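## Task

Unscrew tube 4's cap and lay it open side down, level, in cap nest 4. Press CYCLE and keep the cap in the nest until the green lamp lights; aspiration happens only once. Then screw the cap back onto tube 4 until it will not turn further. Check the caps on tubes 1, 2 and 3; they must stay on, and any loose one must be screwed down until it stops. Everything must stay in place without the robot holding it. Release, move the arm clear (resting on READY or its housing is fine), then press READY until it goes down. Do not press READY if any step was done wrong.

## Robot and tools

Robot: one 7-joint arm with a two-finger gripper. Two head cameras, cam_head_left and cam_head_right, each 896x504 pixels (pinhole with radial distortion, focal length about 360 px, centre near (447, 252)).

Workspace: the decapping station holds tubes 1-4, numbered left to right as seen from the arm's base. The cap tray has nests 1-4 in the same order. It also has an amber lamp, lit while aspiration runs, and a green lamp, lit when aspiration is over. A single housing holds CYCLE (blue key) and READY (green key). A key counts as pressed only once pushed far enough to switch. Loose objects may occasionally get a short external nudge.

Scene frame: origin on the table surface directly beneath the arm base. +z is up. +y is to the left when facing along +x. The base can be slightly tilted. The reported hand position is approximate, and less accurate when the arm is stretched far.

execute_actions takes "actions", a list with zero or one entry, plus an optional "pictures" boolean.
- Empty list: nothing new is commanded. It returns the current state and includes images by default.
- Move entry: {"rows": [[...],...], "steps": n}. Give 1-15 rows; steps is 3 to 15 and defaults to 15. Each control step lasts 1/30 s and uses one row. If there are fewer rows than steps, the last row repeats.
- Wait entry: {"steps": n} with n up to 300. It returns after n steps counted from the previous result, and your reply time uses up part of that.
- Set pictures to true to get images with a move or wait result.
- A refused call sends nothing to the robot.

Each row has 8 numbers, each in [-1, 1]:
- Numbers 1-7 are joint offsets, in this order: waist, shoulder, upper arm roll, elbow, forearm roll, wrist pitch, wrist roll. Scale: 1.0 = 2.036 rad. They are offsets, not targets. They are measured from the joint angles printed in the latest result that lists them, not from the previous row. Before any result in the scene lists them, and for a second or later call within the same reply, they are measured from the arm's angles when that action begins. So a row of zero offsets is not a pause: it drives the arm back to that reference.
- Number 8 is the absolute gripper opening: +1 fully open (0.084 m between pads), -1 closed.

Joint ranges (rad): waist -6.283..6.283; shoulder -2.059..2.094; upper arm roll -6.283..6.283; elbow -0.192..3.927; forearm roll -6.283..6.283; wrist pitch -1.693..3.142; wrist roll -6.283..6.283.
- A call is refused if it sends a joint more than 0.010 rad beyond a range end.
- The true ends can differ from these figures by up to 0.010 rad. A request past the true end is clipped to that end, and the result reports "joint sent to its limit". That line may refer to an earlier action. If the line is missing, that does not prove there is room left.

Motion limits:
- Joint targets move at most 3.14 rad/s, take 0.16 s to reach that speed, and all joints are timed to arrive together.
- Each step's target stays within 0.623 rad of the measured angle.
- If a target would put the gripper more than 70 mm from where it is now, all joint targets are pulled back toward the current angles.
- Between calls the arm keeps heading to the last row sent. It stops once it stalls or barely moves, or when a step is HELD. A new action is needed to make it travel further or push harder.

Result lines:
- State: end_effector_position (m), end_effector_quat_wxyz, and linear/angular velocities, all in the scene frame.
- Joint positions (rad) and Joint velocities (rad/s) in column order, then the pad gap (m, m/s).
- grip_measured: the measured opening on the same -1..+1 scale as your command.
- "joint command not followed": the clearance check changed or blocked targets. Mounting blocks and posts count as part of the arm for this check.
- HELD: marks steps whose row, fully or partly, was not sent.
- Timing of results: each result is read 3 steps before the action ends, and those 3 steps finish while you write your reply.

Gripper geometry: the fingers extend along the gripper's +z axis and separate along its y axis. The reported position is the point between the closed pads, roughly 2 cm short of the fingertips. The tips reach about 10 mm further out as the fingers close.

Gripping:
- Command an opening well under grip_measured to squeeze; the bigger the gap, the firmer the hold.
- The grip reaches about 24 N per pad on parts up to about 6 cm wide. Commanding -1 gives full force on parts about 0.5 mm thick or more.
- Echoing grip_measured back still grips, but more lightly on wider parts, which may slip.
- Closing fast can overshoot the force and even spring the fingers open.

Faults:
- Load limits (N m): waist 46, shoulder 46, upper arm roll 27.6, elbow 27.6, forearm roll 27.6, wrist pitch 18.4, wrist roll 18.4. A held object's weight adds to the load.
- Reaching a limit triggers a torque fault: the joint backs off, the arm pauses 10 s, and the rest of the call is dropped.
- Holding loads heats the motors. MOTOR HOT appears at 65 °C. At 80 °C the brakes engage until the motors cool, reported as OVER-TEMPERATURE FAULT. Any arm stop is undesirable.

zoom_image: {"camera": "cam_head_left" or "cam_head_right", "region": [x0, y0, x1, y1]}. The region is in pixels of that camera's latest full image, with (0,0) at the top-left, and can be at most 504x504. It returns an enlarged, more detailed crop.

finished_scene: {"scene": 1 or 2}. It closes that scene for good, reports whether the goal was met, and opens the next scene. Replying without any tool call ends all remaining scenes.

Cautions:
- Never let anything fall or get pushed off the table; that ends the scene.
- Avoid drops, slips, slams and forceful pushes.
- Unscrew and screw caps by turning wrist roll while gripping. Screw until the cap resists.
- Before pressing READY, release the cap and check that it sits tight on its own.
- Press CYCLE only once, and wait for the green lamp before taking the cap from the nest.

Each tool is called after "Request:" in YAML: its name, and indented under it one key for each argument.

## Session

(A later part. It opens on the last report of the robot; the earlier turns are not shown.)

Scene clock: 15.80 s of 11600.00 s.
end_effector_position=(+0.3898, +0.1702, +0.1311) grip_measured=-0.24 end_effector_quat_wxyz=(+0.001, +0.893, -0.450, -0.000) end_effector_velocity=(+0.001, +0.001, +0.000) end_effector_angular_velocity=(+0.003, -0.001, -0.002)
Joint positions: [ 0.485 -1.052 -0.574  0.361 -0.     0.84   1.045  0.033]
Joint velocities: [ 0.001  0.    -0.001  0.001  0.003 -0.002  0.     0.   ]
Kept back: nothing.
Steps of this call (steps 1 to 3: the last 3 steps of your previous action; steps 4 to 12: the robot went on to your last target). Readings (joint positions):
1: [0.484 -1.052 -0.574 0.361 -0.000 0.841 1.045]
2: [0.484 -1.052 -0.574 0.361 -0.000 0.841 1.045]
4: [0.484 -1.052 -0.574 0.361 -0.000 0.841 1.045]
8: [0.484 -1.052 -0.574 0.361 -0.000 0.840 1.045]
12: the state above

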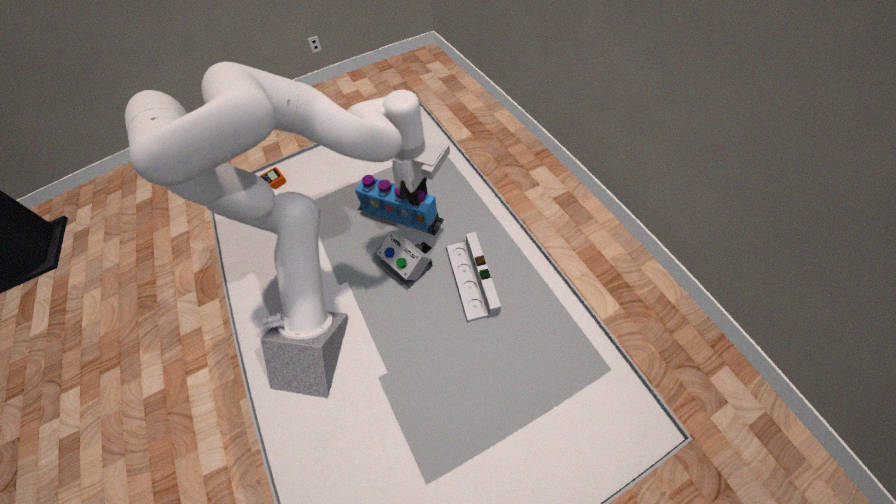

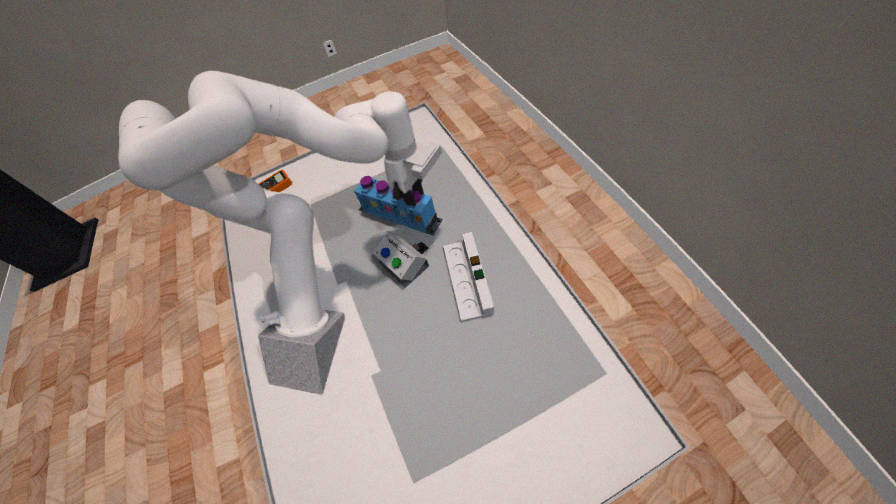

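Request:
execute_actions:
  actions:
    - {"rows": [[-0.0017,-0.0015,0.0005,-0.001,0,0,0,0.0],[-0.0017,-0.0015,0.0005,-0.001,0,0,0,0.0],[-0.0017,-0.0015,0.0005,-0.001,0,0,0,0.0],[-0.0017,-0.0015,0.0005,-0.001,0,0,0.35,0.0]], "steps": 15}

Request:
execute_actions:
  actions:
    - {"steps": 10}

Request:
execute_actions:
  actions:
    - {"rows": [[0,0,0,0,0,0,0,-0.05],[0,0,0,0,0,0,0,-0.1],[0,0,0,0,0,0,0,-0.15],[0,0,0,0,0,0,0,-0.2],[0,0,0,0,0,0,0,-0.25],[0,0,0,0,0,0,0,-0.3],[0,0,0,0,0,0,0,-0.35],[0,0,0,0,0,0,0,-0.4]], "steps": 14}
  pictures: true

Request:
zoom_image:
  camera: "cam_head_left"
  region: [380, 160, 450, 230]

Scene clock: 16.50 s of 11600.00 s.
end_effector_position=(+0.3905, +0.1704, +0.1321) grip_measured=-0.01 end_effector_quat_wxyz=(-0.001, +0.782, -0.623, +0.002) end_effector_velocity=(-0.007, -0.004, -0.004) end_effector_angular_velocity=(+0.004, +0.018, -2.427)
Joint positions: [ 0.482 -1.055 -0.572  0.36   0.001  0.838  1.456  0.044]
Joint velocities: [-0.007  0.    -0.005 -0.011 -0.002  0.014  2.418  0.   ]
Steps of this call (steps 1 to 9: the robot went on to your last target; steps 10 to 21: the first 12 steps of this action). Readings (joint positions):
10: [0.485 -1.052 -0.574 0.361 0.000 0.840 1.045]
11: [0.485 -1.052 -0.573 0.361 0.001 0.837 1.045]
13: [0.485 -1.054 -0.570 0.363 0.002 0.834 1.045]
17: [0.483 -1.055 -0.571 0.363 0.001 0.835 1.145]
21: the state above

Scene clock: 16.83 s of 11600.00 s.
end_effector_position=(+0.3897, +0.1698, +0.1316) grip_measured=-0.01 end_effector_quat_wxyz=(+0.000, +0.683, -0.731, +0.001) end_effector_velocity=(-0.001, -0.001, -0.000) end_effector_angular_velocity=(-0.001, +0.002, -0.088)
Joint positions: [ 0.481 -1.055 -0.573  0.359 -0.     0.84   1.749  0.044]
Joint velocities: [-0.001  0.    -0.001 -0.001 -0.001  0.001  0.087 -0.   ]
Kept back: nothing.
Steps of this call (steps 1 to 3: the last 3 steps of your previous action; steps 4 to 10: the robot went on to your last target). Readings (joint positions):
1: [0.482 -1.055 -0.572 0.360 0.000 0.839 1.532]
2: [0.482 -1.055 -0.572 0.360 0.000 0.839 1.597]
4: [0.481 -1.055 -0.573 0.360 0.000 0.839 1.682]
8: [0.481 -1.055 -0.573 0.359 0.000 0.840 1.740]
10: the state above

Scene clock: 17.20 s of 11600.00 s.
end_effector_position=(+0.3900, +0.1698, +0.1318) grip_measured=-0.25 end_effector_quat_wxyz=(-0.000, +0.682, -0.731, +0.001) end_effector_velocity=(-0.000, +0.000, +0.000) end_effector_angular_velocity=(+0.001, +0.000, +0.001)
Joint positions: [ 0.481 -1.055 -0.573  0.36  -0.     0.839  1.749  0.033]
Joint velocities: [-0.    -0.     0.     0.     0.001  0.001 -0.001 -0.   ]
Steps of this call (steps 1 to 11: the first 11 steps of this action). Readings (joint positions):
1: [0.481 -1.055 -0.573 0.359 -0.000 0.840 1.751]
2: [0.481 -1.055 -0.573 0.359 -0.000 0.840 1.752]
4: [0.481 -1.055 -0.573 0.359 -0.000 0.840 1.751]
8: [0.481 -1.055 -0.573 0.360 -0.000 0.839 1.750]
11: the state above

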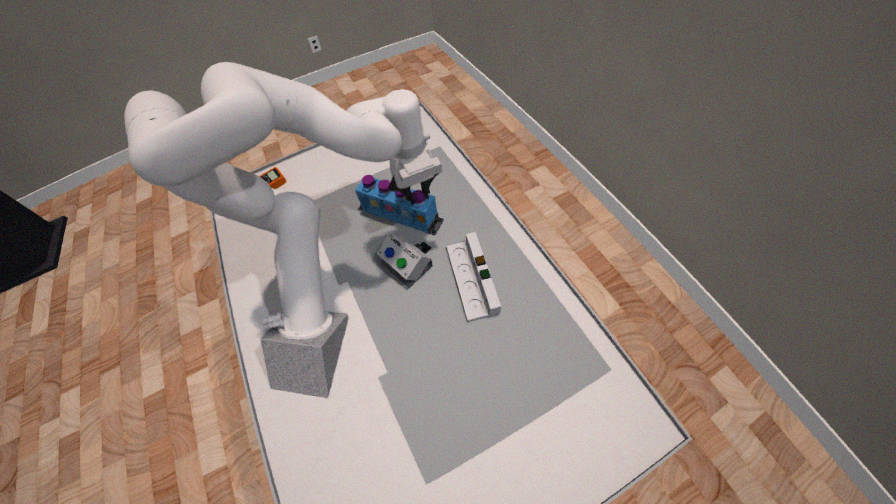

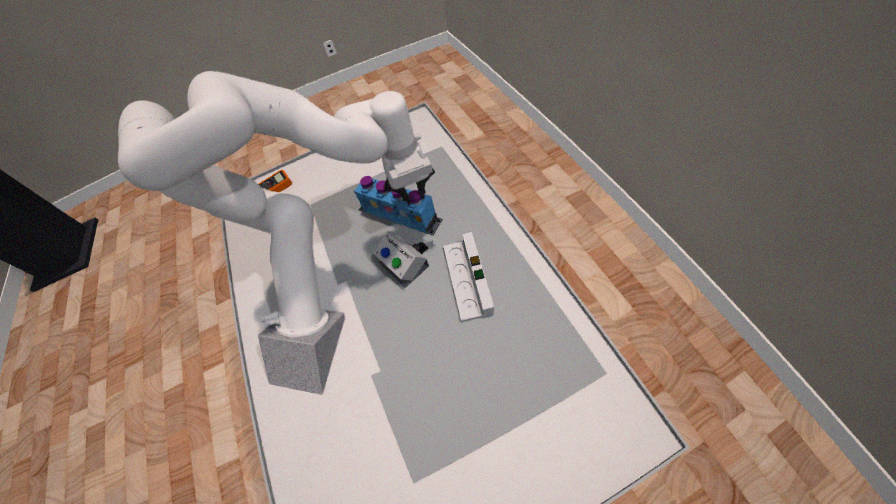

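Region (380, 160, 450, 230) of cam_head_left's 896x504 image, scaled by 7.200, with more detail than that image has.

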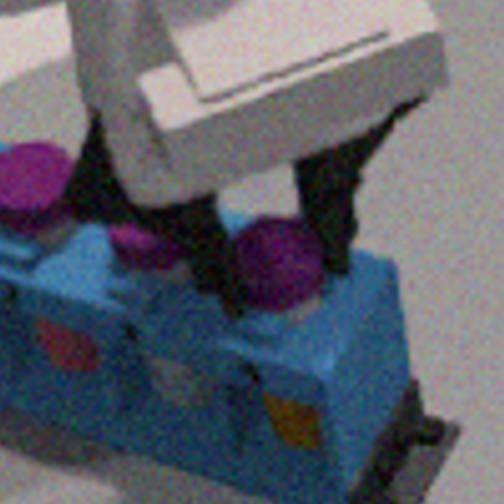

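Request:
execute_actions:
  actions:
    - {"rows": [[-0.0005,0.0003,-0.0008,0,0,0,0,-0.8],[-0.0005,0.0003,-0.0008,0,0,0,0,-0.8],[-0.0005,0.0003,-0.0008,0,0,0,-0.05,-0.8],[-0.0005,0.0003,-0.0008,0,0,0,-0.1,-0.8],[-0.0005,0.0003,-0.0008,0,0,0,-0.69,-0.8]], "steps": 15}

Request:
execute_actions:
  actions:
    - {"steps": 15}

Scene clock: 17.77 s of 11600.00 s.
end_effector_position=(+0.3896, +0.1694, +0.1318) grip_measured=-0.25 end_effector_quat_wxyz=(+0.000, +0.844, -0.537, +0.001) end_effector_velocity=(-0.002, -0.001, +0.001) end_effector_angular_velocity=(-0.001, +0.010, +2.687)
Joint positions: [ 0.48  -1.055 -0.574  0.36   0.     0.841  1.242  0.033]
Joint velocities: [-0.004 -0.003 -0.002  0.001  0.001  0.011 -2.69   0.   ]
Steps of this call (steps 1 to 3: the last 3 steps of your previous action; steps 4 to 5: the robot went on to your last target; steps 6 to 17: the first 12 steps of this action). Readings (joint positions):
6: [0.481 -1.055 -0.573 0.360 -0.000 0.839 1.749]
7: [0.481 -1.055 -0.573 0.360 0.000 0.839 1.749]
9: [0.481 -1.055 -0.573 0.360 0.000 0.839 1.743]
13: [0.481 -1.055 -0.574 0.360 0.000 0.840 1.585]
17: the state above

Scene clock: 18.27 s of 11600.00 s.
end_effector_position=(+0.3896, +0.1686, +0.1315) grip_measured=-0.25 end_effector_quat_wxyz=(+0.001, +0.992, -0.127, +0.001) end_effector_velocity=(+0.001, +0.000, +0.000) end_effector_angular_velocity=(-0.000, -0.001, +0.177)
Joint positions: [ 0.48  -1.054 -0.575  0.359 -0.001  0.84   0.361  0.033]
Joint velocities: [ 0.001  0.    -0.     0.    -0.001 -0.002 -0.177  0.   ]
Kept back: nothing.
Steps of this call (steps 1 to 3: the last 3 steps of your previous action; steps 4 to 15: the robot went on to your last target). Readings (joint positions):
1: [0.480 -1.055 -0.574 0.360 0.000 0.842 1.151]
2: [0.480 -1.055 -0.574 0.360 0.000 0.842 1.062]
4: [0.480 -1.055 -0.574 0.360 0.000 0.842 0.883]
8: [0.479 -1.055 -0.575 0.359 -0.000 0.841 0.554]
15: the state above

Request:
execute_actions:
  actions:
    - {"rows": [[0,0,0,0,0,0,-0.03,-0.8],[0,0,0,0,0,0,-0.05,-0.8],[0,0,0,0,0,0,-0.07,-0.8],[0,0,0,0,0,0,-0.09,-0.8],[0,0,0,0,0,0,-0.11,-0.8],[0,0,0,0,0,0,-0.13,-0.8],[0,0,0,0,0,0,-0.15,-0.8],[0,0,0,0,0,0,-0.17,-0.8],[0,0,0,0,0,0,-0.19,-0.8],[0,0,0,0,0,0,-0.21,-0.8],[0,0,0,0,0,0,-0.23,-0.8],[0,0,0,0,0,0,-0.25,-0.8]], "steps": 15}

Request:
execute_actions:
  actions:
    - {"steps": 10}
  pictures: true

Request:
zoom_image:
  camera: "cam_head_left"
  region: [380, 160, 450, 230]

Scene clock: 18.87 s of 11600.00 s.
end_effector_position=(+0.3897, +0.1685, +0.1315) grip_measured=-0.25 end_effector_quat_wxyz=(+0.001, +1.000, +0.030, +0.001) end_effector_velocity=(+0.000, -0.000, +0.000) end_effector_angular_velocity=(-0.002, +0.003, +1.165)
Joint positions: [ 0.479 -1.054 -0.575  0.359 -0.001  0.84   0.047  0.033]
Joint velocities: [-0.001 -0.001  0.     0.001 -0.001  0.001 -1.165 -0.   ]
Steps of this call (steps 1 to 6: the robot went on to your last target; steps 7 to 18: the first 12 steps of this action). Readings (joint positions):
7: [0.480 -1.054 -0.575 0.359 -0.001 0.840 0.346]
8: [0.480 -1.054 -0.575 0.359 -0.001 0.840 0.340]
10: [0.480 -1.054 -0.575 0.359 -0.001 0.840 0.310]
14: [0.479 -1.054 -0.575 0.359 -0.001 0.840 0.196]
18: the state above

Scene clock: 19.20 s of 11600.00 s.
end_effector_position=(+0.3898, +0.1685, +0.1315) grip_measured=-0.25 end_effector_quat_wxyz=(+0.001, +0.992, +0.124, +0.000) end_effector_velocity=(-0.000, +0.000, -0.000) end_effector_angular_velocity=(-0.000, +0.002, +0.073)
Joint positions: [ 0.479 -1.054 -0.575  0.359 -0.001  0.84  -0.141  0.033]
Joint velocities: [ 0.    -0.     0.    -0.     0.     0.002 -0.072  0.   ]
Kept back: nothing.
Steps of this call (steps 1 to 3: the last 3 steps of your previous action; steps 4 to 10: the robot went on to your last target). Readings (joint positions):
1: [0.479 -1.054 -0.575 0.359 -0.001 0.840 0.007]
2: [0.479 -1.054 -0.575 0.359 -0.001 0.840 -0.030]
4: [0.479 -1.054 -0.576 0.359 -0.001 0.840 -0.088]
8: [0.479 -1.054 -0.576 0.359 -0.001 0.840 -0.134]
10: the state above

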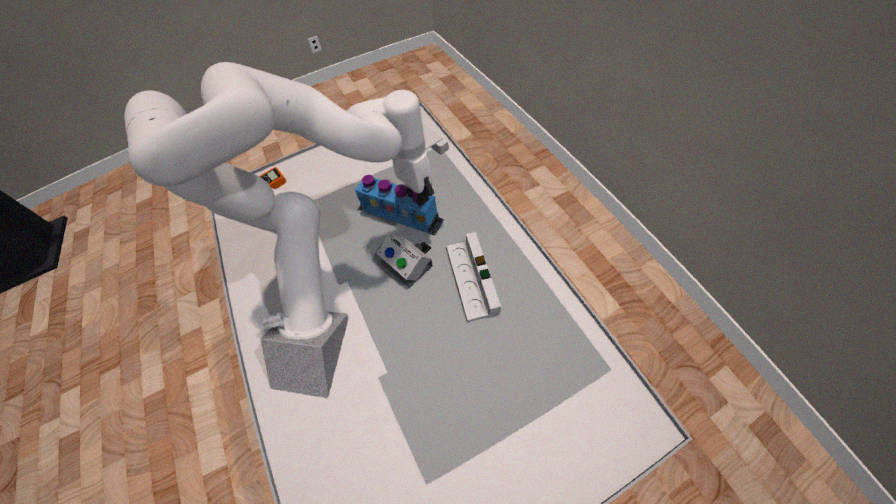

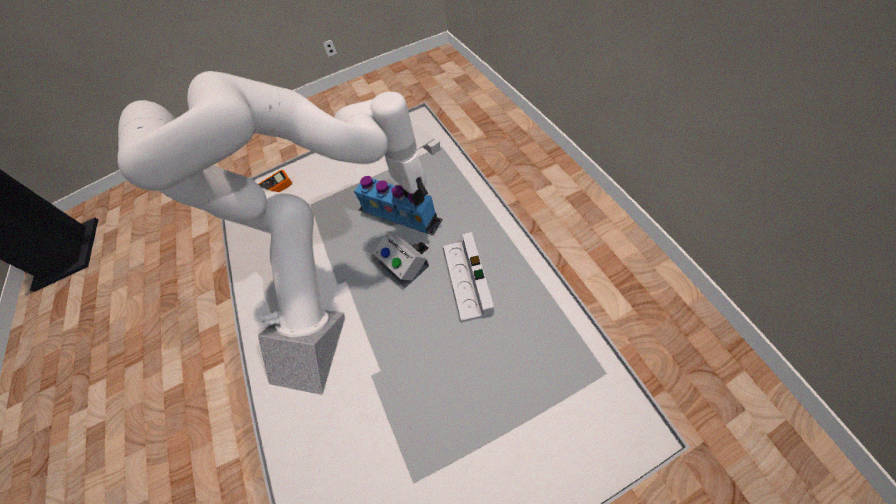

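Region (380, 160, 450, 230) of cam_head_left's 896x504 image, scaled by 7.200, with more detail than that image has.

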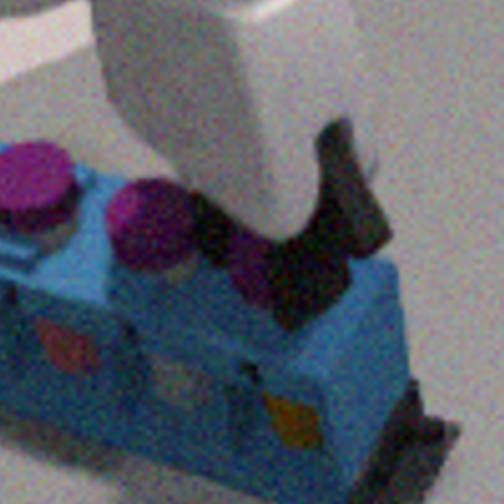

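Request:
execute_actions:
  actions:
    - {"rows": [[-0.0009,-0.0011,0.0005,0.0007,0,0.002,-0.05,-0.8],[-0.0009,-0.0011,0.0005,0.0007,0,0.002,-0.1,-0.8],[-0.0009,-0.0011,0.0005,0.0007,0,0.002,-0.15,-0.8],[-0.0009,-0.0011,0.0005,0.0007,0,0.002,-0.2,-0.8],[-0.0009,-0.0011,0.0005,0.0007,0,0.002,-0.614,-0.8]], "steps": 15}

Request:
execute_actions:
  actions:
    - {"steps": 14}
  pictures: true

Request:
zoom_image:
  camera: "cam_head_left"
  region: [380, 160, 450, 230]

Scene clock: 19.80 s of 11600.00 s.
end_effector_position=(+0.3898, +0.1682, +0.1322) grip_measured=-0.25 end_effector_quat_wxyz=(+0.002, +0.896, +0.443, -0.000) end_effector_velocity=(+0.001, -0.001, +0.002) end_effector_angular_velocity=(-0.004, +0.006, +2.667)
Joint positions: [ 0.478 -1.055 -0.575  0.36  -0.001  0.842 -0.812  0.033]
Joint velocities: [-0.003 -0.002 -0.001  0.003 -0.     0.003 -2.67  -0.   ]
Steps of this call (steps 1 to 6: the robot went on to your last target; steps 7 to 18: the first 12 steps of this action). Readings (joint positions):
7: [0.479 -1.054 -0.575 0.359 -0.001 0.840 -0.148]
8: [0.479 -1.054 -0.575 0.359 -0.001 0.840 -0.154]
10: [0.479 -1.054 -0.575 0.359 -0.001 0.841 -0.200]
14: [0.478 -1.055 -0.575 0.360 -0.001 0.842 -0.458]
18: the state above

Scene clock: 20.27 s of 11600.00 s.
end_effector_position=(+0.3900, +0.1682, +0.1326) grip_measured=-0.25 end_effector_quat_wxyz=(+0.002, +0.735, +0.678, -0.000) end_effector_velocity=(-0.000, +0.000, +0.000) end_effector_angular_velocity=(-0.001, +0.001, +0.071)
Joint positions: [ 0.477 -1.056 -0.575  0.361 -0.001  0.843 -1.385  0.033]
Joint velocities: [-0.    -0.001  0.002  0.    -0.001  0.002 -0.069 -0.   ]
Kept back: nothing.
Steps of this call (steps 1 to 3: the last 3 steps of your previous action; steps 4 to 14: the robot went on to your last target). Readings (joint positions):
1: [0.478 -1.055 -0.575 0.360 -0.001 0.842 -0.901]
2: [0.477 -1.055 -0.575 0.360 -0.001 0.842 -0.989]
4: [0.477 -1.055 -0.575 0.360 -0.001 0.842 -1.150]
8: [0.477 -1.056 -0.575 0.361 -0.001 0.843 -1.333]
14: the state above

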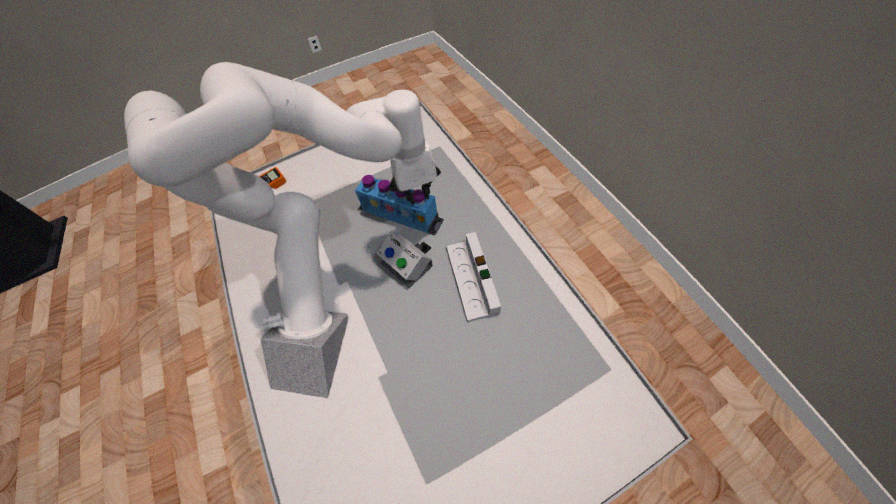

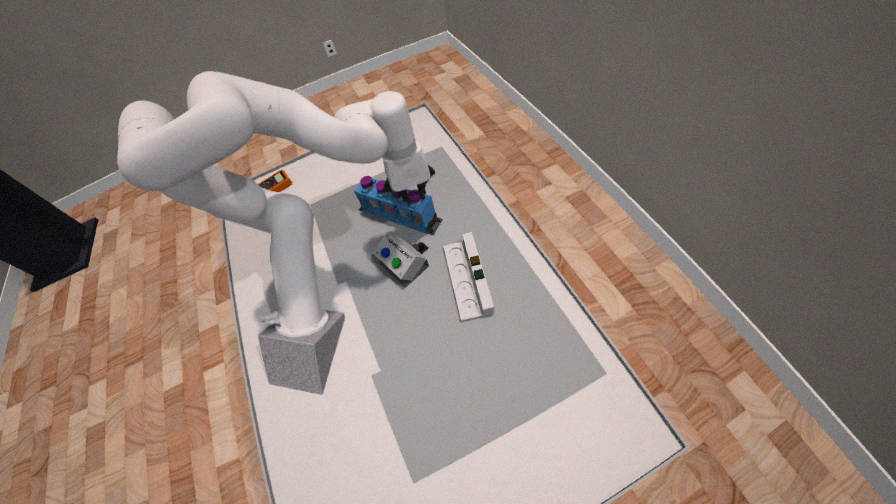

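Region (380, 160, 450, 230) of cam_head_left's 896x504 image, scaled by 7.200, with more detail than that image has.

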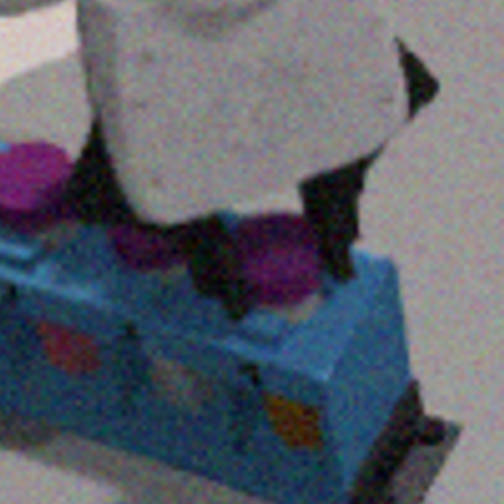

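Request:
execute_actions:
  actions:
    - {"rows": [[-0.0009,-0.0011,0.0005,0.0007,0.0005,0.002,-0.77,-0.9]], "steps": 15}

Request:
execute_actions:
  actions:
    - {"rows": [[-0.0009,-0.0011,0.0005,0.0007,0,0.002,-1.0,-0.9]], "steps": 15}

Request:
execute_actions:
  actions:
    - {"steps": 20}
  pictures: true

Request:
zoom_image:
  camera: "cam_head_left"
  region: [380, 160, 450, 230]

Scene clock: 20.80 s of 11600.00 s.
end_effector_position=(+0.3900, +0.1687, +0.1335) grip_measured=-0.25 end_effector_quat_wxyz=(+0.002, +0.459, +0.888, -0.000) end_effector_velocity=(-0.001, +0.002, +0.002) end_effector_angular_velocity=(-0.001, +0.008, +2.677)
Joint positions: [ 0.476 -1.058 -0.573  0.362  0.     0.846 -2.081  0.033]
Joint velocities: [ 0.001 -0.006  0.003  0.002  0.005  0.009 -2.675 -0.   ]
Steps of this call (steps 1 to 4: the robot went on to your last target; steps 5 to 16: the first 12 steps of this action). Readings (joint positions):
5: [0.477 -1.056 -0.575 0.361 -0.001 0.843 -1.390]
6: [0.477 -1.056 -0.575 0.361 -0.001 0.843 -1.396]
8: [0.477 -1.056 -0.575 0.361 -0.001 0.844 -1.443]
12: [0.476 -1.057 -0.574 0.361 -0.001 0.845 -1.720]
16: the state above

Scene clock: 21.30 s of 11600.00 s.
end_effector_position=(+0.3898, +0.1691, +0.1349) grip_measured=-0.25 end_effector_quat_wxyz=(+0.001, -0.190, +0.982, -0.001) end_effector_velocity=(+0.003, +0.001, +0.002) end_effector_angular_velocity=(-0.002, -0.005, +2.656)
Joint positions: [ 0.475 -1.061 -0.572  0.364  0.001  0.852 -3.418  0.033]
Joint velocities: [-0.    -0.     0.     0.004  0.003 -0.006 -2.658  0.   ]
Steps of this call (steps 1 to 3: the last 3 steps of your previous action; steps 4 to 15: the first 12 steps of this action, its rows measured from where the robot was after step 3). Readings (joint positions):
3: [0.476 -1.058 -0.573 0.362 0.000 0.847 -2.349]
4: [0.476 -1.058 -0.573 0.362 0.000 0.847 -2.438]
5: [0.476 -1.058 -0.573 0.362 0.001 0.847 -2.527]
7: [0.476 -1.059 -0.573 0.363 0.001 0.848 -2.705]
11: [0.475 -1.060 -0.572 0.363 0.001 0.850 -3.062]
15: the state above

Scene clock: 21.97 s of 11600.00 s.
end_effector_position=(+0.3898, +0.1690, +0.1347) grip_measured=-0.25 end_effector_quat_wxyz=(+0.000, -0.623, +0.782, -0.001) end_effector_velocity=(-0.000, -0.000, +0.000) end_effector_angular_velocity=(-0.002, +0.000, +0.041)
Joint positions: [ 0.474 -1.061 -0.572  0.364  0.001  0.851 -4.381  0.033]
Joint velocities: [-0.     0.     0.     0.    -0.003  0.    -0.039  0.   ]
Kept back: nothing.
Steps of this call (steps 1 to 3: the last 3 steps of your previous action; steps 4 to 20: the robot went on to your last target). Readings (joint positions):
1: [0.475 -1.061 -0.572 0.364 0.001 0.852 -3.507]
2: [0.475 -1.061 -0.572 0.364 0.001 0.852 -3.596]
4: [0.474 -1.061 -0.572 0.364 0.001 0.852 -3.774]
8: [0.475 -1.061 -0.572 0.364 0.001 0.851 -4.118]
20: the state above

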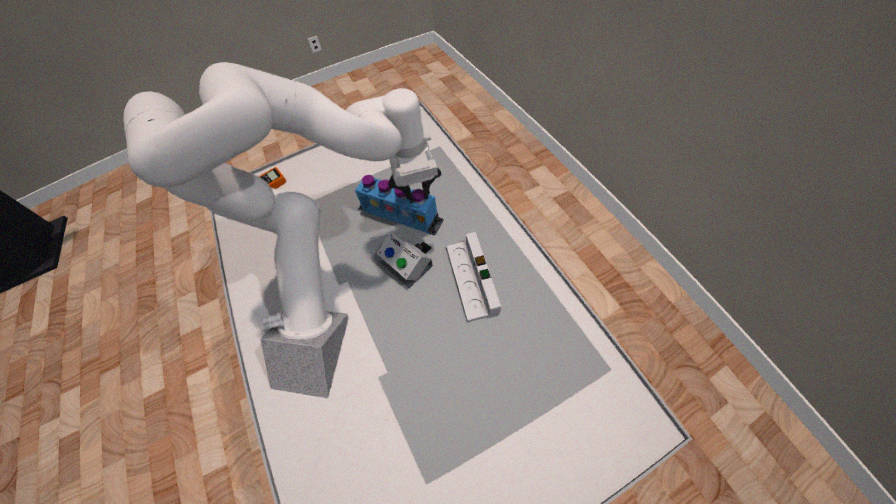

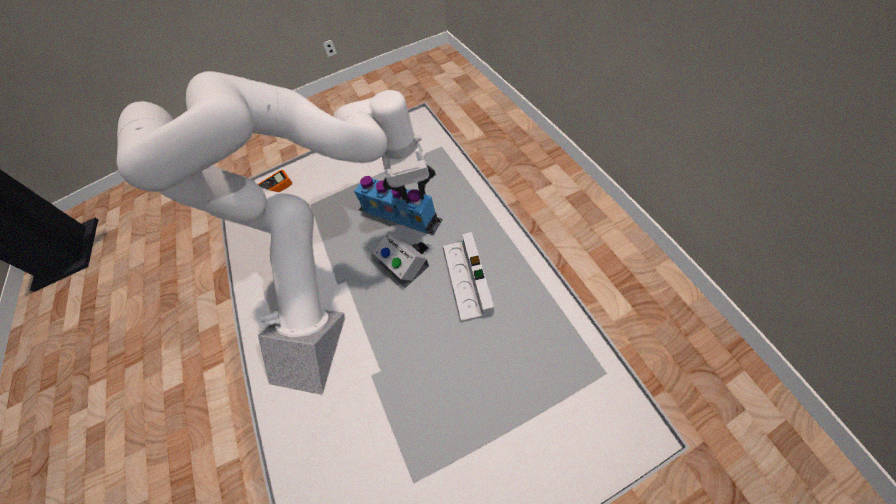

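Region (380, 160, 450, 230) of cam_head_left's 896x504 image, scaled by 7.200, with more detail than that image has.

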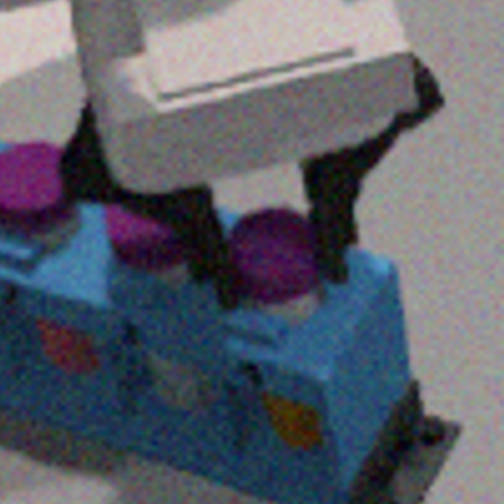

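Request:
execute_actions:
  actions:
    - {"rows": [[-0.0013,-0.0016,0.0007,0.001,0,0.003,-0.89,-0.9]], "steps": 15}

Request:
execute_actions:
  actions:
    - {"steps": 18}

Request:
execute_actions:
  actions:
    - {"rows": [[-0.0013,-0.0016,0.0007,0.001,0,0.003,0,-0.9],[-0.0026,-0.0033,0.0014,0.002,0,0.006,0,-0.9]], "steps": 12}

Scene clock: 22.57 s of 11600.00 s.
end_effector_position=(+0.3898, +0.1689, +0.1360) grip_measured=-0.25 end_effector_quat_wxyz=(+0.000, +0.852, -0.524, +0.002) end_effector_velocity=(+0.003, +0.001, +0.005) end_effector_angular_velocity=(-0.003, -0.004, +2.676)
Joint positions: [ 0.472 -1.063 -0.571  0.365  0.001  0.856 -5.074  0.033]
Joint velocities: [-0.003 -0.006  0.003  0.008  0.003  0.005 -2.676 -0.   ]
Steps of this call (steps 1 to 6: the robot went on to your last target; steps 7 to 18: the first 12 steps of this action). Readings (joint positions):
7: [0.474 -1.061 -0.572 0.364 0.001 0.851 -4.385]
8: [0.474 -1.061 -0.572 0.364 0.001 0.851 -4.390]
10: [0.474 -1.061 -0.572 0.364 0.001 0.852 -4.437]
14: [0.473 -1.062 -0.571 0.365 0.001 0.854 -4.713]
18: the state above

Scene clock: 23.17 s of 11600.00 s.
end_effector_position=(+0.3898, +0.1690, +0.1363) grip_measured=-0.25 end_effector_quat_wxyz=(+0.001, +1.000, +0.001, +0.001) end_effector_velocity=(-0.000, +0.000, +0.000) end_effector_angular_velocity=(-0.001, +0.001, +0.148)
Joint positions: [ 0.472 -1.064 -0.57   0.366  0.001  0.857 -6.179  0.033]
Joint velocities: [-0.001 -0.     0.001  0.     0.     0.001 -0.147  0.   ]
Kept back: nothing.
Steps of this call (steps 1 to 3: the last 3 steps of your previous action; steps 4 to 18: the robot went on to your last target). Readings (joint positions):
1: [0.472 -1.063 -0.571 0.366 0.001 0.856 -5.164]
2: [0.472 -1.064 -0.571 0.366 0.001 0.857 -5.253]
4: [0.472 -1.064 -0.571 0.366 0.001 0.857 -5.431]
8: [0.472 -1.064 -0.570 0.366 0.001 0.857 -5.786]
18: the state above

Scene clock: 23.47 s of 11600.00 s.
end_effector_position=(+0.3897, +0.1690, +0.1392) grip_measured=-0.25 end_effector_quat_wxyz=(+0.001, +1.000, +0.001, +0.002) end_effector_velocity=(+0.000, -0.001, +0.003) end_effector_angular_velocity=(-0.002, -0.001, -0.005)
Joint positions: [ 0.467 -1.07  -0.568  0.37   0.001  0.868 -6.179  0.033]
Joint velocities: [-0.006 -0.007  0.002  0.004 -0.002  0.012  0.006  0.   ]
Steps of this call (steps 1 to 9: the first 9 steps of this action). Readings (joint positions):
1: [0.472 -1.064 -0.570 0.366 0.001 0.857 -6.183]
2: [0.471 -1.064 -0.570 0.366 0.001 0.858 -6.184]
4: [0.470 -1.067 -0.569 0.368 0.001 0.862 -6.182]
8: [0.467 -1.070 -0.568 0.370 0.001 0.867 -6.180]
9: the state above

Request:
execute_actions:
  actions:
    - {"rows": [[-0.004,-0.005,0.002,0.0035,0,0.01,0,-0.9],[-0.008,-0.0102,0.0042,0.0072,0,0.0195,0,-0.9]], "steps": 15}
  pictures: true

Request:
zoom_image:
  camera: "cam_head_left"
  region: [380, 160, 450, 230]

Scene clock: 23.97 s of 11600.00 s.
end_effector_position=(+0.3886, +0.1691, +0.1487) grip_measured=-0.25 end_effector_quat_wxyz=(+0.002, +1.000, +0.002, +0.001) end_effector_velocity=(+0.000, -0.002, +0.004) end_effector_angular_velocity=(-0.004, -0.001, -0.001)
Joint positions: [ 0.452 -1.09  -0.559  0.383  0.001  0.907 -6.179  0.033]
Joint velocities: [-0.007 -0.005  0.001  0.006 -0.003  0.013 -0.     0.   ]
Steps of this call (steps 1 to 3: the last 3 steps of your previous action; steps 4 to 15: the first 12 steps of this action). Readings (joint positions):
4: [0.467 -1.071 -0.568 0.370 0.001 0.869 -6.179]
5: [0.465 -1.072 -0.567 0.371 0.001 0.872 -6.179]
7: [0.460 -1.079 -0.564 0.376 0.001 0.885 -6.179]
11: [0.454 -1.088 -0.560 0.382 0.001 0.903 -6.179]
15: the state above

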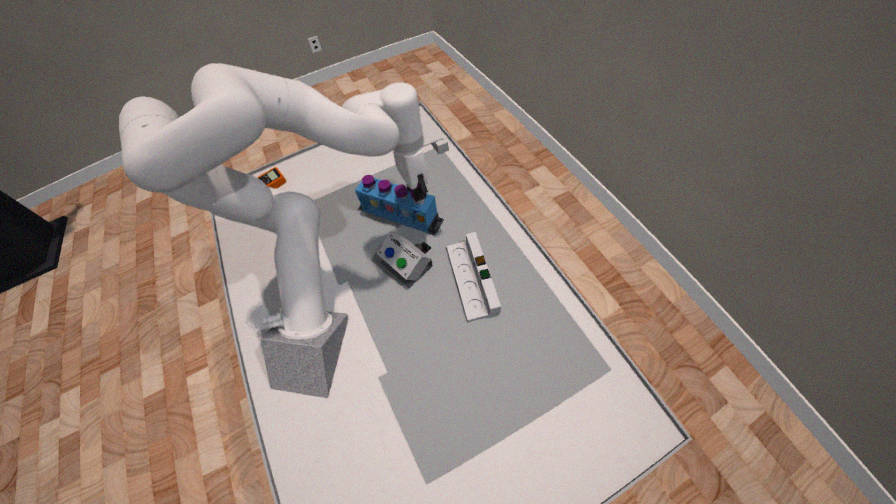

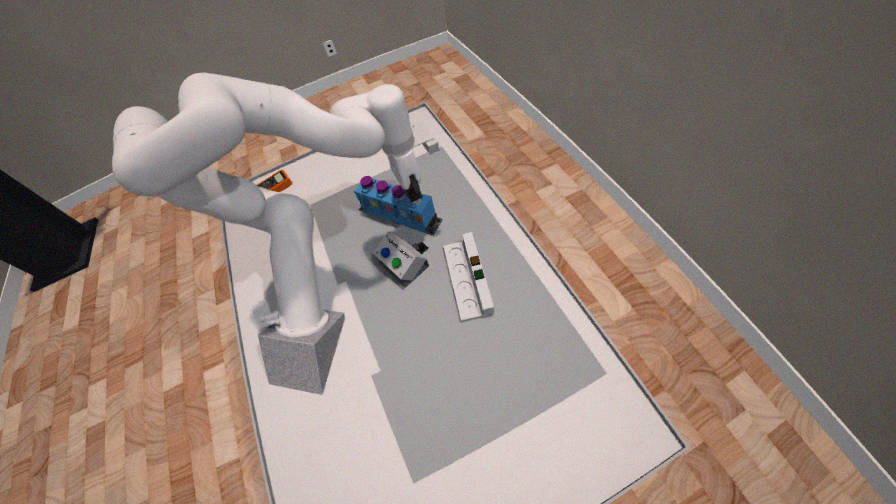

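Region (380, 160, 450, 230) of cam_head_left's 896x504 image, scaled by 7.200, with more detail than that image has.

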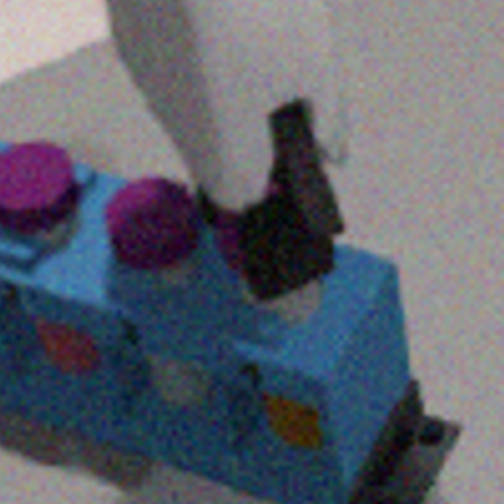

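Request:
execute_actions:
  actions:
    - {"rows": [[-0.0138,-0.0167,0.0044,0.0275,0,0.0476,0,-0.9]], "steps": 12}

Scene clock: 25.33 s of 11600.00 s.
end_effector_position=(+0.3915, +0.1680, +0.1747) grip_measured=-0.25 end_effector_quat_wxyz=(+0.002, +1.000, -0.000, +0.004) end_effector_velocity=(-0.015, -0.002, +0.012) end_effector_angular_velocity=(-0.011, +0.052, -0.000)
Joint positions: [ 0.426 -1.122 -0.551  0.436  0.001  0.993 -6.179  0.033]
Joint velocities: [-0.025 -0.028  0.013  0.026 -0.001  0.114  0.    -0.   ]
Steps of this call (steps 1 to 3: the last 3 steps of your previous action; steps 4 to 15: the robot went on to your last target; steps 16 to 32: nothing new was sent; steps 33 to 41: the first 9 steps of this action). Readings (joint positions):
33: [0.451 -1.091 -0.559 0.385 0.001 0.908 -6.179]
34: [0.449 -1.092 -0.559 0.387 0.001 0.914 -6.179]
36: [0.441 -1.103 -0.556 0.403 0.001 0.946 -6.179]
40: [0.427 -1.121 -0.552 0.435 0.001 0.989 -6.179]
41: the state above

Request:
execute_actions:
  actions:
    - {"rows": [[0.03,0.02,-0.1,0.02,0,-0.02,0.06,-0.9],[0.06,0.045,-0.17,0.03,0,-0.04,0.12,-0.9],[0.1,0.085,-0.27,0.045,0,-0.075,0.2,-0.9],[0.1,0.085,-0.27,0.045,0,-0.075,0.2,-0.9],[0.1,0.085,-0.27,0.045,0,-0.075,0.2,-0.9],[0.1,0.085,-0.27,0.045,0,-0.075,0.2,-0.9],[0.1,0.085,-0.27,0.045,0,-0.075,0.2,-0.9],[0.1,0.085,-0.27,0.045,0,-0.075,0.2,-0.9],[0.14,0.12,-0.36,0.06,0,-0.11,0.28,-0.9],[0.14,0.12,-0.36,0.06,0,-0.11,0.28,-0.9],[0.14,0.12,-0.36,0.06,0,-0.11,0.28,-0.9],[0.18,0.16,-0.44,0.07,0,-0.14,0.36,-0.9],[0.18,0.16,-0.44,0.07,0,-0.14,0.36,-0.9],[0.18,0.16,-0.44,0.07,0,-0.14,0.36,-0.9],[0.2397,0.2141,-0.5737,0.0938,-0.0005,-0.1861,0.4759,-0.9]], "steps": 15}

Request:
execute_actions:
  actions:
    - {"steps": 35}
  pictures: true

Request:
zoom_image:
  camera: "cam_head_left"
  region: [430, 240, 520, 330]

Request:
zoom_image:
  camera: "cam_head_right"
  region: [430, 240, 520, 330]

Scene clock: 26.13 s of 11600.00 s.
end_effector_position=(+0.4253, +0.0867, +0.1435) grip_measured=-0.25 end_effector_quat_wxyz=(-0.077, +0.945, -0.316, -0.019) end_effector_velocity=(+0.056, -0.305, -0.146) end_effector_angular_velocity=(+0.228, +0.263, -2.055)
Joint positions: [ 0.59  -0.982 -0.991  0.511  0.001  0.87  -5.851  0.033]
Joint velocities: [ 0.54   0.474 -1.302  0.209  0.002 -0.445  1.081  0.   ]
Steps of this call (steps 1 to 3: the last 3 steps of your previous action; steps 4 to 12: the robot went on to your last target; steps 13 to 24: the first 12 steps of this action). Readings (joint positions):
13: [0.424 -1.124 -0.550 0.439 0.001 1.003 -6.179]
14: [0.426 -1.122 -0.555 0.440 0.001 1.001 -6.176]
16: [0.442 -1.110 -0.598 0.448 0.001 0.988 -6.146]
20: [0.517 -1.047 -0.805 0.483 0.001 0.929 -5.998]
24: the state above

Scene clock: 27.30 s of 11600.00 s.
end_effector_position=(+0.3857, -0.1290, +0.0750) grip_measured=-0.25 end_effector_quat_wxyz=(-0.000, -0.614, +0.789, +0.000) end_effector_velocity=(-0.000, -0.001, +0.000) end_effector_angular_velocity=(-0.003, +0.000, -0.001)
Joint positions: [ 0.914 -0.686 -1.719  0.627 -0.     0.615 -5.211  0.033]
Joint velocities: [ 0.001  0.001 -0.002  0.    -0.001 -0.002  0.001 -0.   ]
Kept back: nothing.
Steps of this call (steps 1 to 3: the last 3 steps of your previous action; steps 4 to 35: the robot went on to your last target). Readings (joint positions):
1: [0.609 -0.966 -1.034 0.518 0.001 0.855 -5.815]
2: [0.627 -0.949 -1.076 0.524 0.001 0.840 -5.778]
4: [0.664 -0.915 -1.158 0.536 0.001 0.811 -5.705]
8: [0.734 -0.851 -1.314 0.561 0.001 0.756 -5.566]
35: the state above

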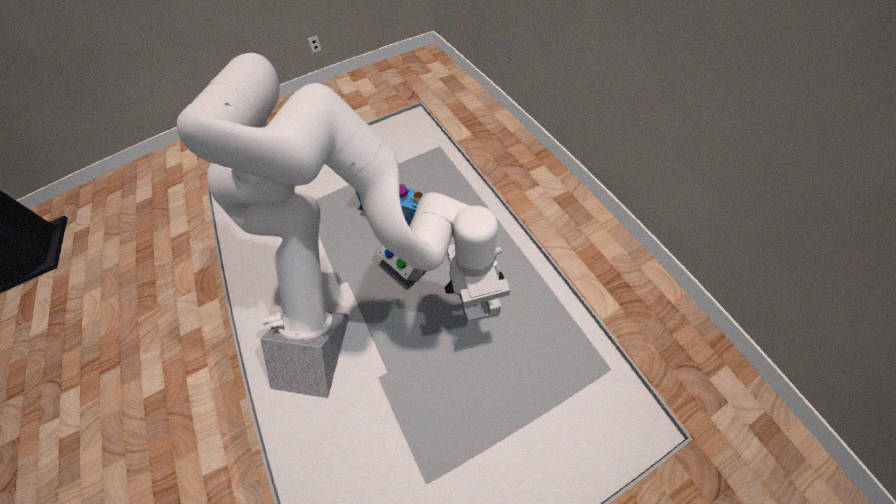

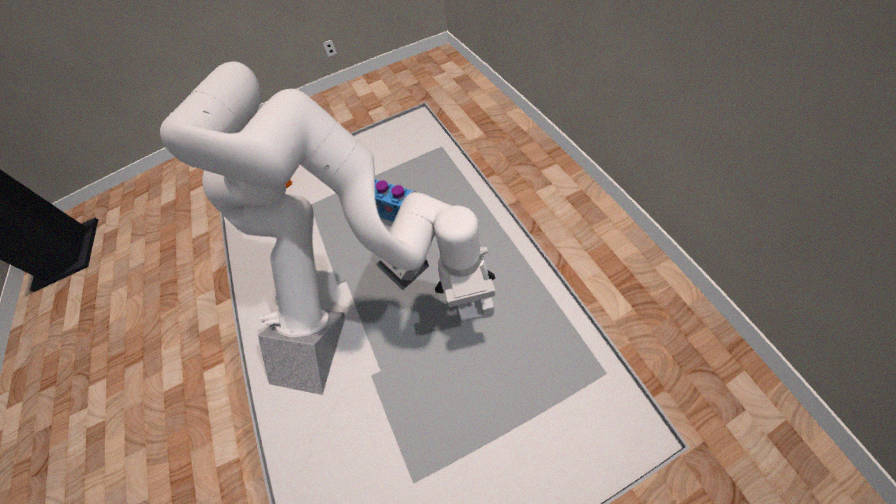

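Region (430, 240, 520, 330) of cam_head_left's 896x504 image, scaled by 5.600, with more detail than that image has.

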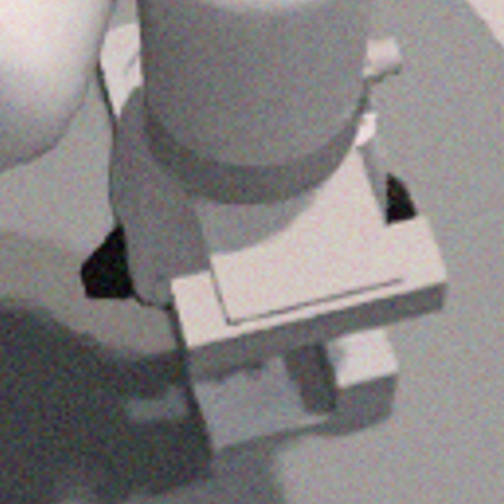

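Region (430, 240, 520, 330) of cam_head_right's 896x504 image, scaled by 5.600, with more detail than that image has.

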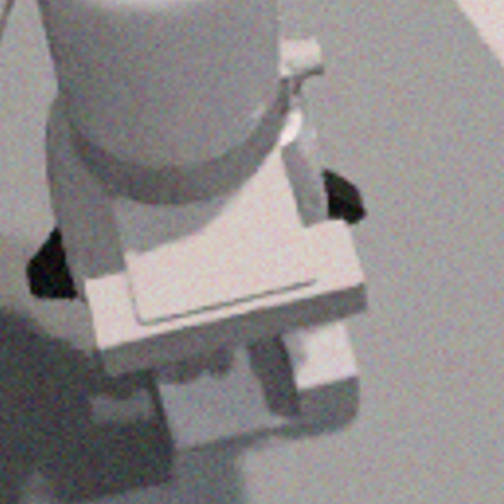

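Request:
execute_actions:
  actions:
    - {"rows": [[0,0,0,0,0,0,0.77,-0.9]], "steps": 15}

Request:
execute_actions:
  actions:
    - {"steps": 18}
  pictures: true

Request:
zoom_image:
  camera: "cam_head_left"
  region: [430, 240, 520, 330]

Request:
zoom_image:
  camera: "cam_head_right"
  region: [430, 240, 520, 330]

Scene clock: 28.00 s of 11600.00 s.
end_effector_position=(+0.3856, -0.1291, +0.0750) grip_measured=-0.25 end_effector_quat_wxyz=(-0.000, -0.311, +0.950, +0.000) end_effector_velocity=(-0.000, +0.000, -0.000) end_effector_angular_velocity=(-0.002, +0.002, -2.675)
Joint positions: [ 0.914 -0.686 -1.719  0.627 -0.     0.615 -4.521  0.033]
Joint velocities: [-0.    -0.     0.    -0.    -0.001  0.001  2.675  0.   ]
Steps of this call (steps 1 to 9: the robot went on to your last target; steps 10 to 21: the first 12 steps of this action). Readings (joint positions):
10: [0.914 -0.686 -1.719 0.627 -0.000 0.615 -5.210]
11: [0.914 -0.686 -1.719 0.627 -0.000 0.615 -5.205]
13: [0.914 -0.686 -1.719 0.627 -0.000 0.615 -5.158]
17: [0.914 -0.686 -1.719 0.627 -0.000 0.615 -4.882]
21: the state above

Scene clock: 28.60 s of 11600.00 s.
end_effector_position=(+0.3857, -0.1290, +0.0750) grip_measured=-0.25 end_effector_quat_wxyz=(-0.000, +0.120, +0.993, +0.000) end_effector_velocity=(-0.000, -0.000, +0.000) end_effector_angular_velocity=(+0.000, +0.001, -0.055)
Joint positions: [ 0.914 -0.686 -1.719  0.627 -0.     0.615 -3.648  0.033]
Joint velocities: [-0.     0.    -0.001  0.    -0.     0.001  0.055 -0.   ]
Kept back: nothing.
Steps of this call (steps 1 to 3: the last 3 steps of your previous action; steps 4 to 18: the robot went on to your last target). Readings (joint positions):
1: [0.914 -0.686 -1.719 0.627 -0.000 0.615 -4.431]
2: [0.914 -0.686 -1.719 0.627 -0.000 0.615 -4.342]
4: [0.914 -0.686 -1.719 0.627 -0.000 0.615 -4.164]
8: [0.914 -0.686 -1.719 0.627 -0.000 0.615 -3.840]
18: the state above

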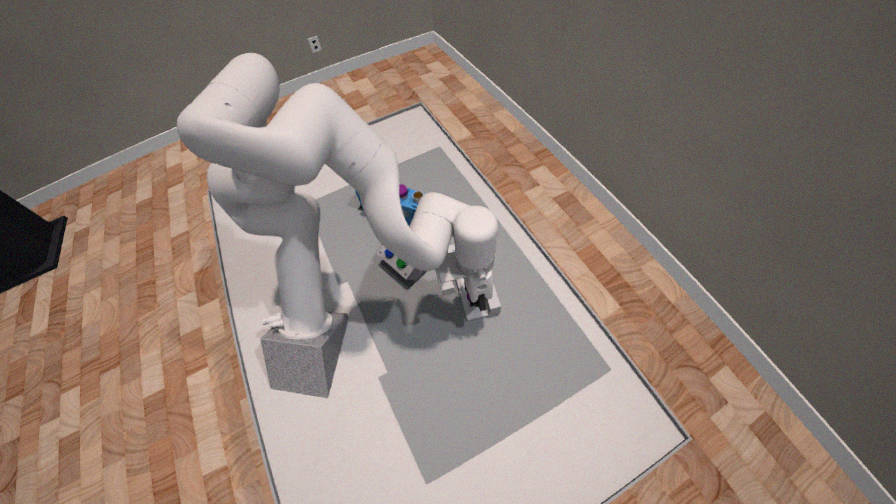

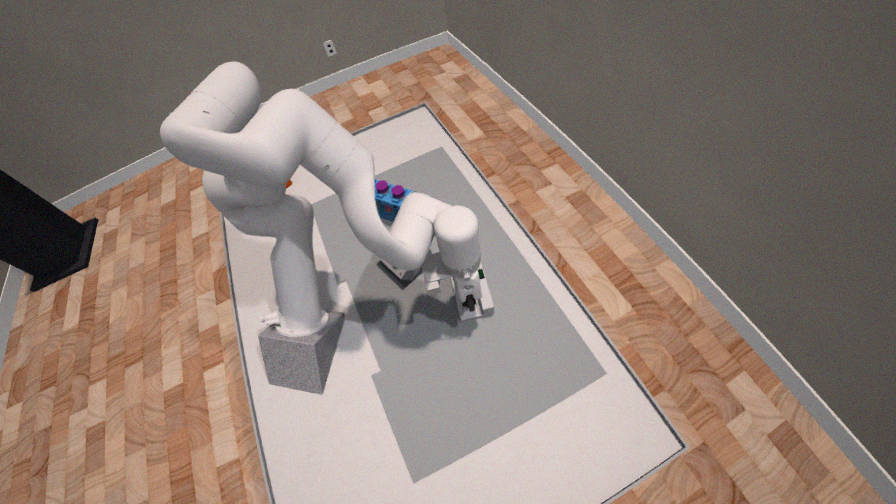

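Region (430, 240, 520, 330) of cam_head_left's 896x504 image, scaled by 5.600, with more detail than that image has.

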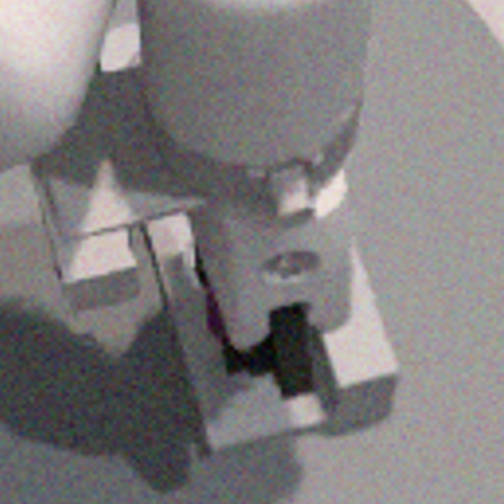

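Region (430, 240, 520, 330) of cam_head_right's 896x504 image, scaled by 5.600, with more detail than that image has.

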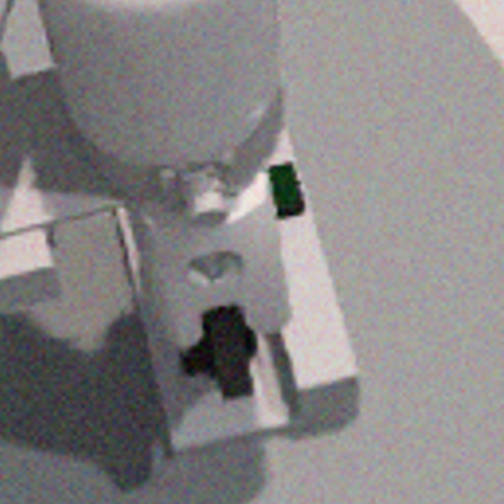

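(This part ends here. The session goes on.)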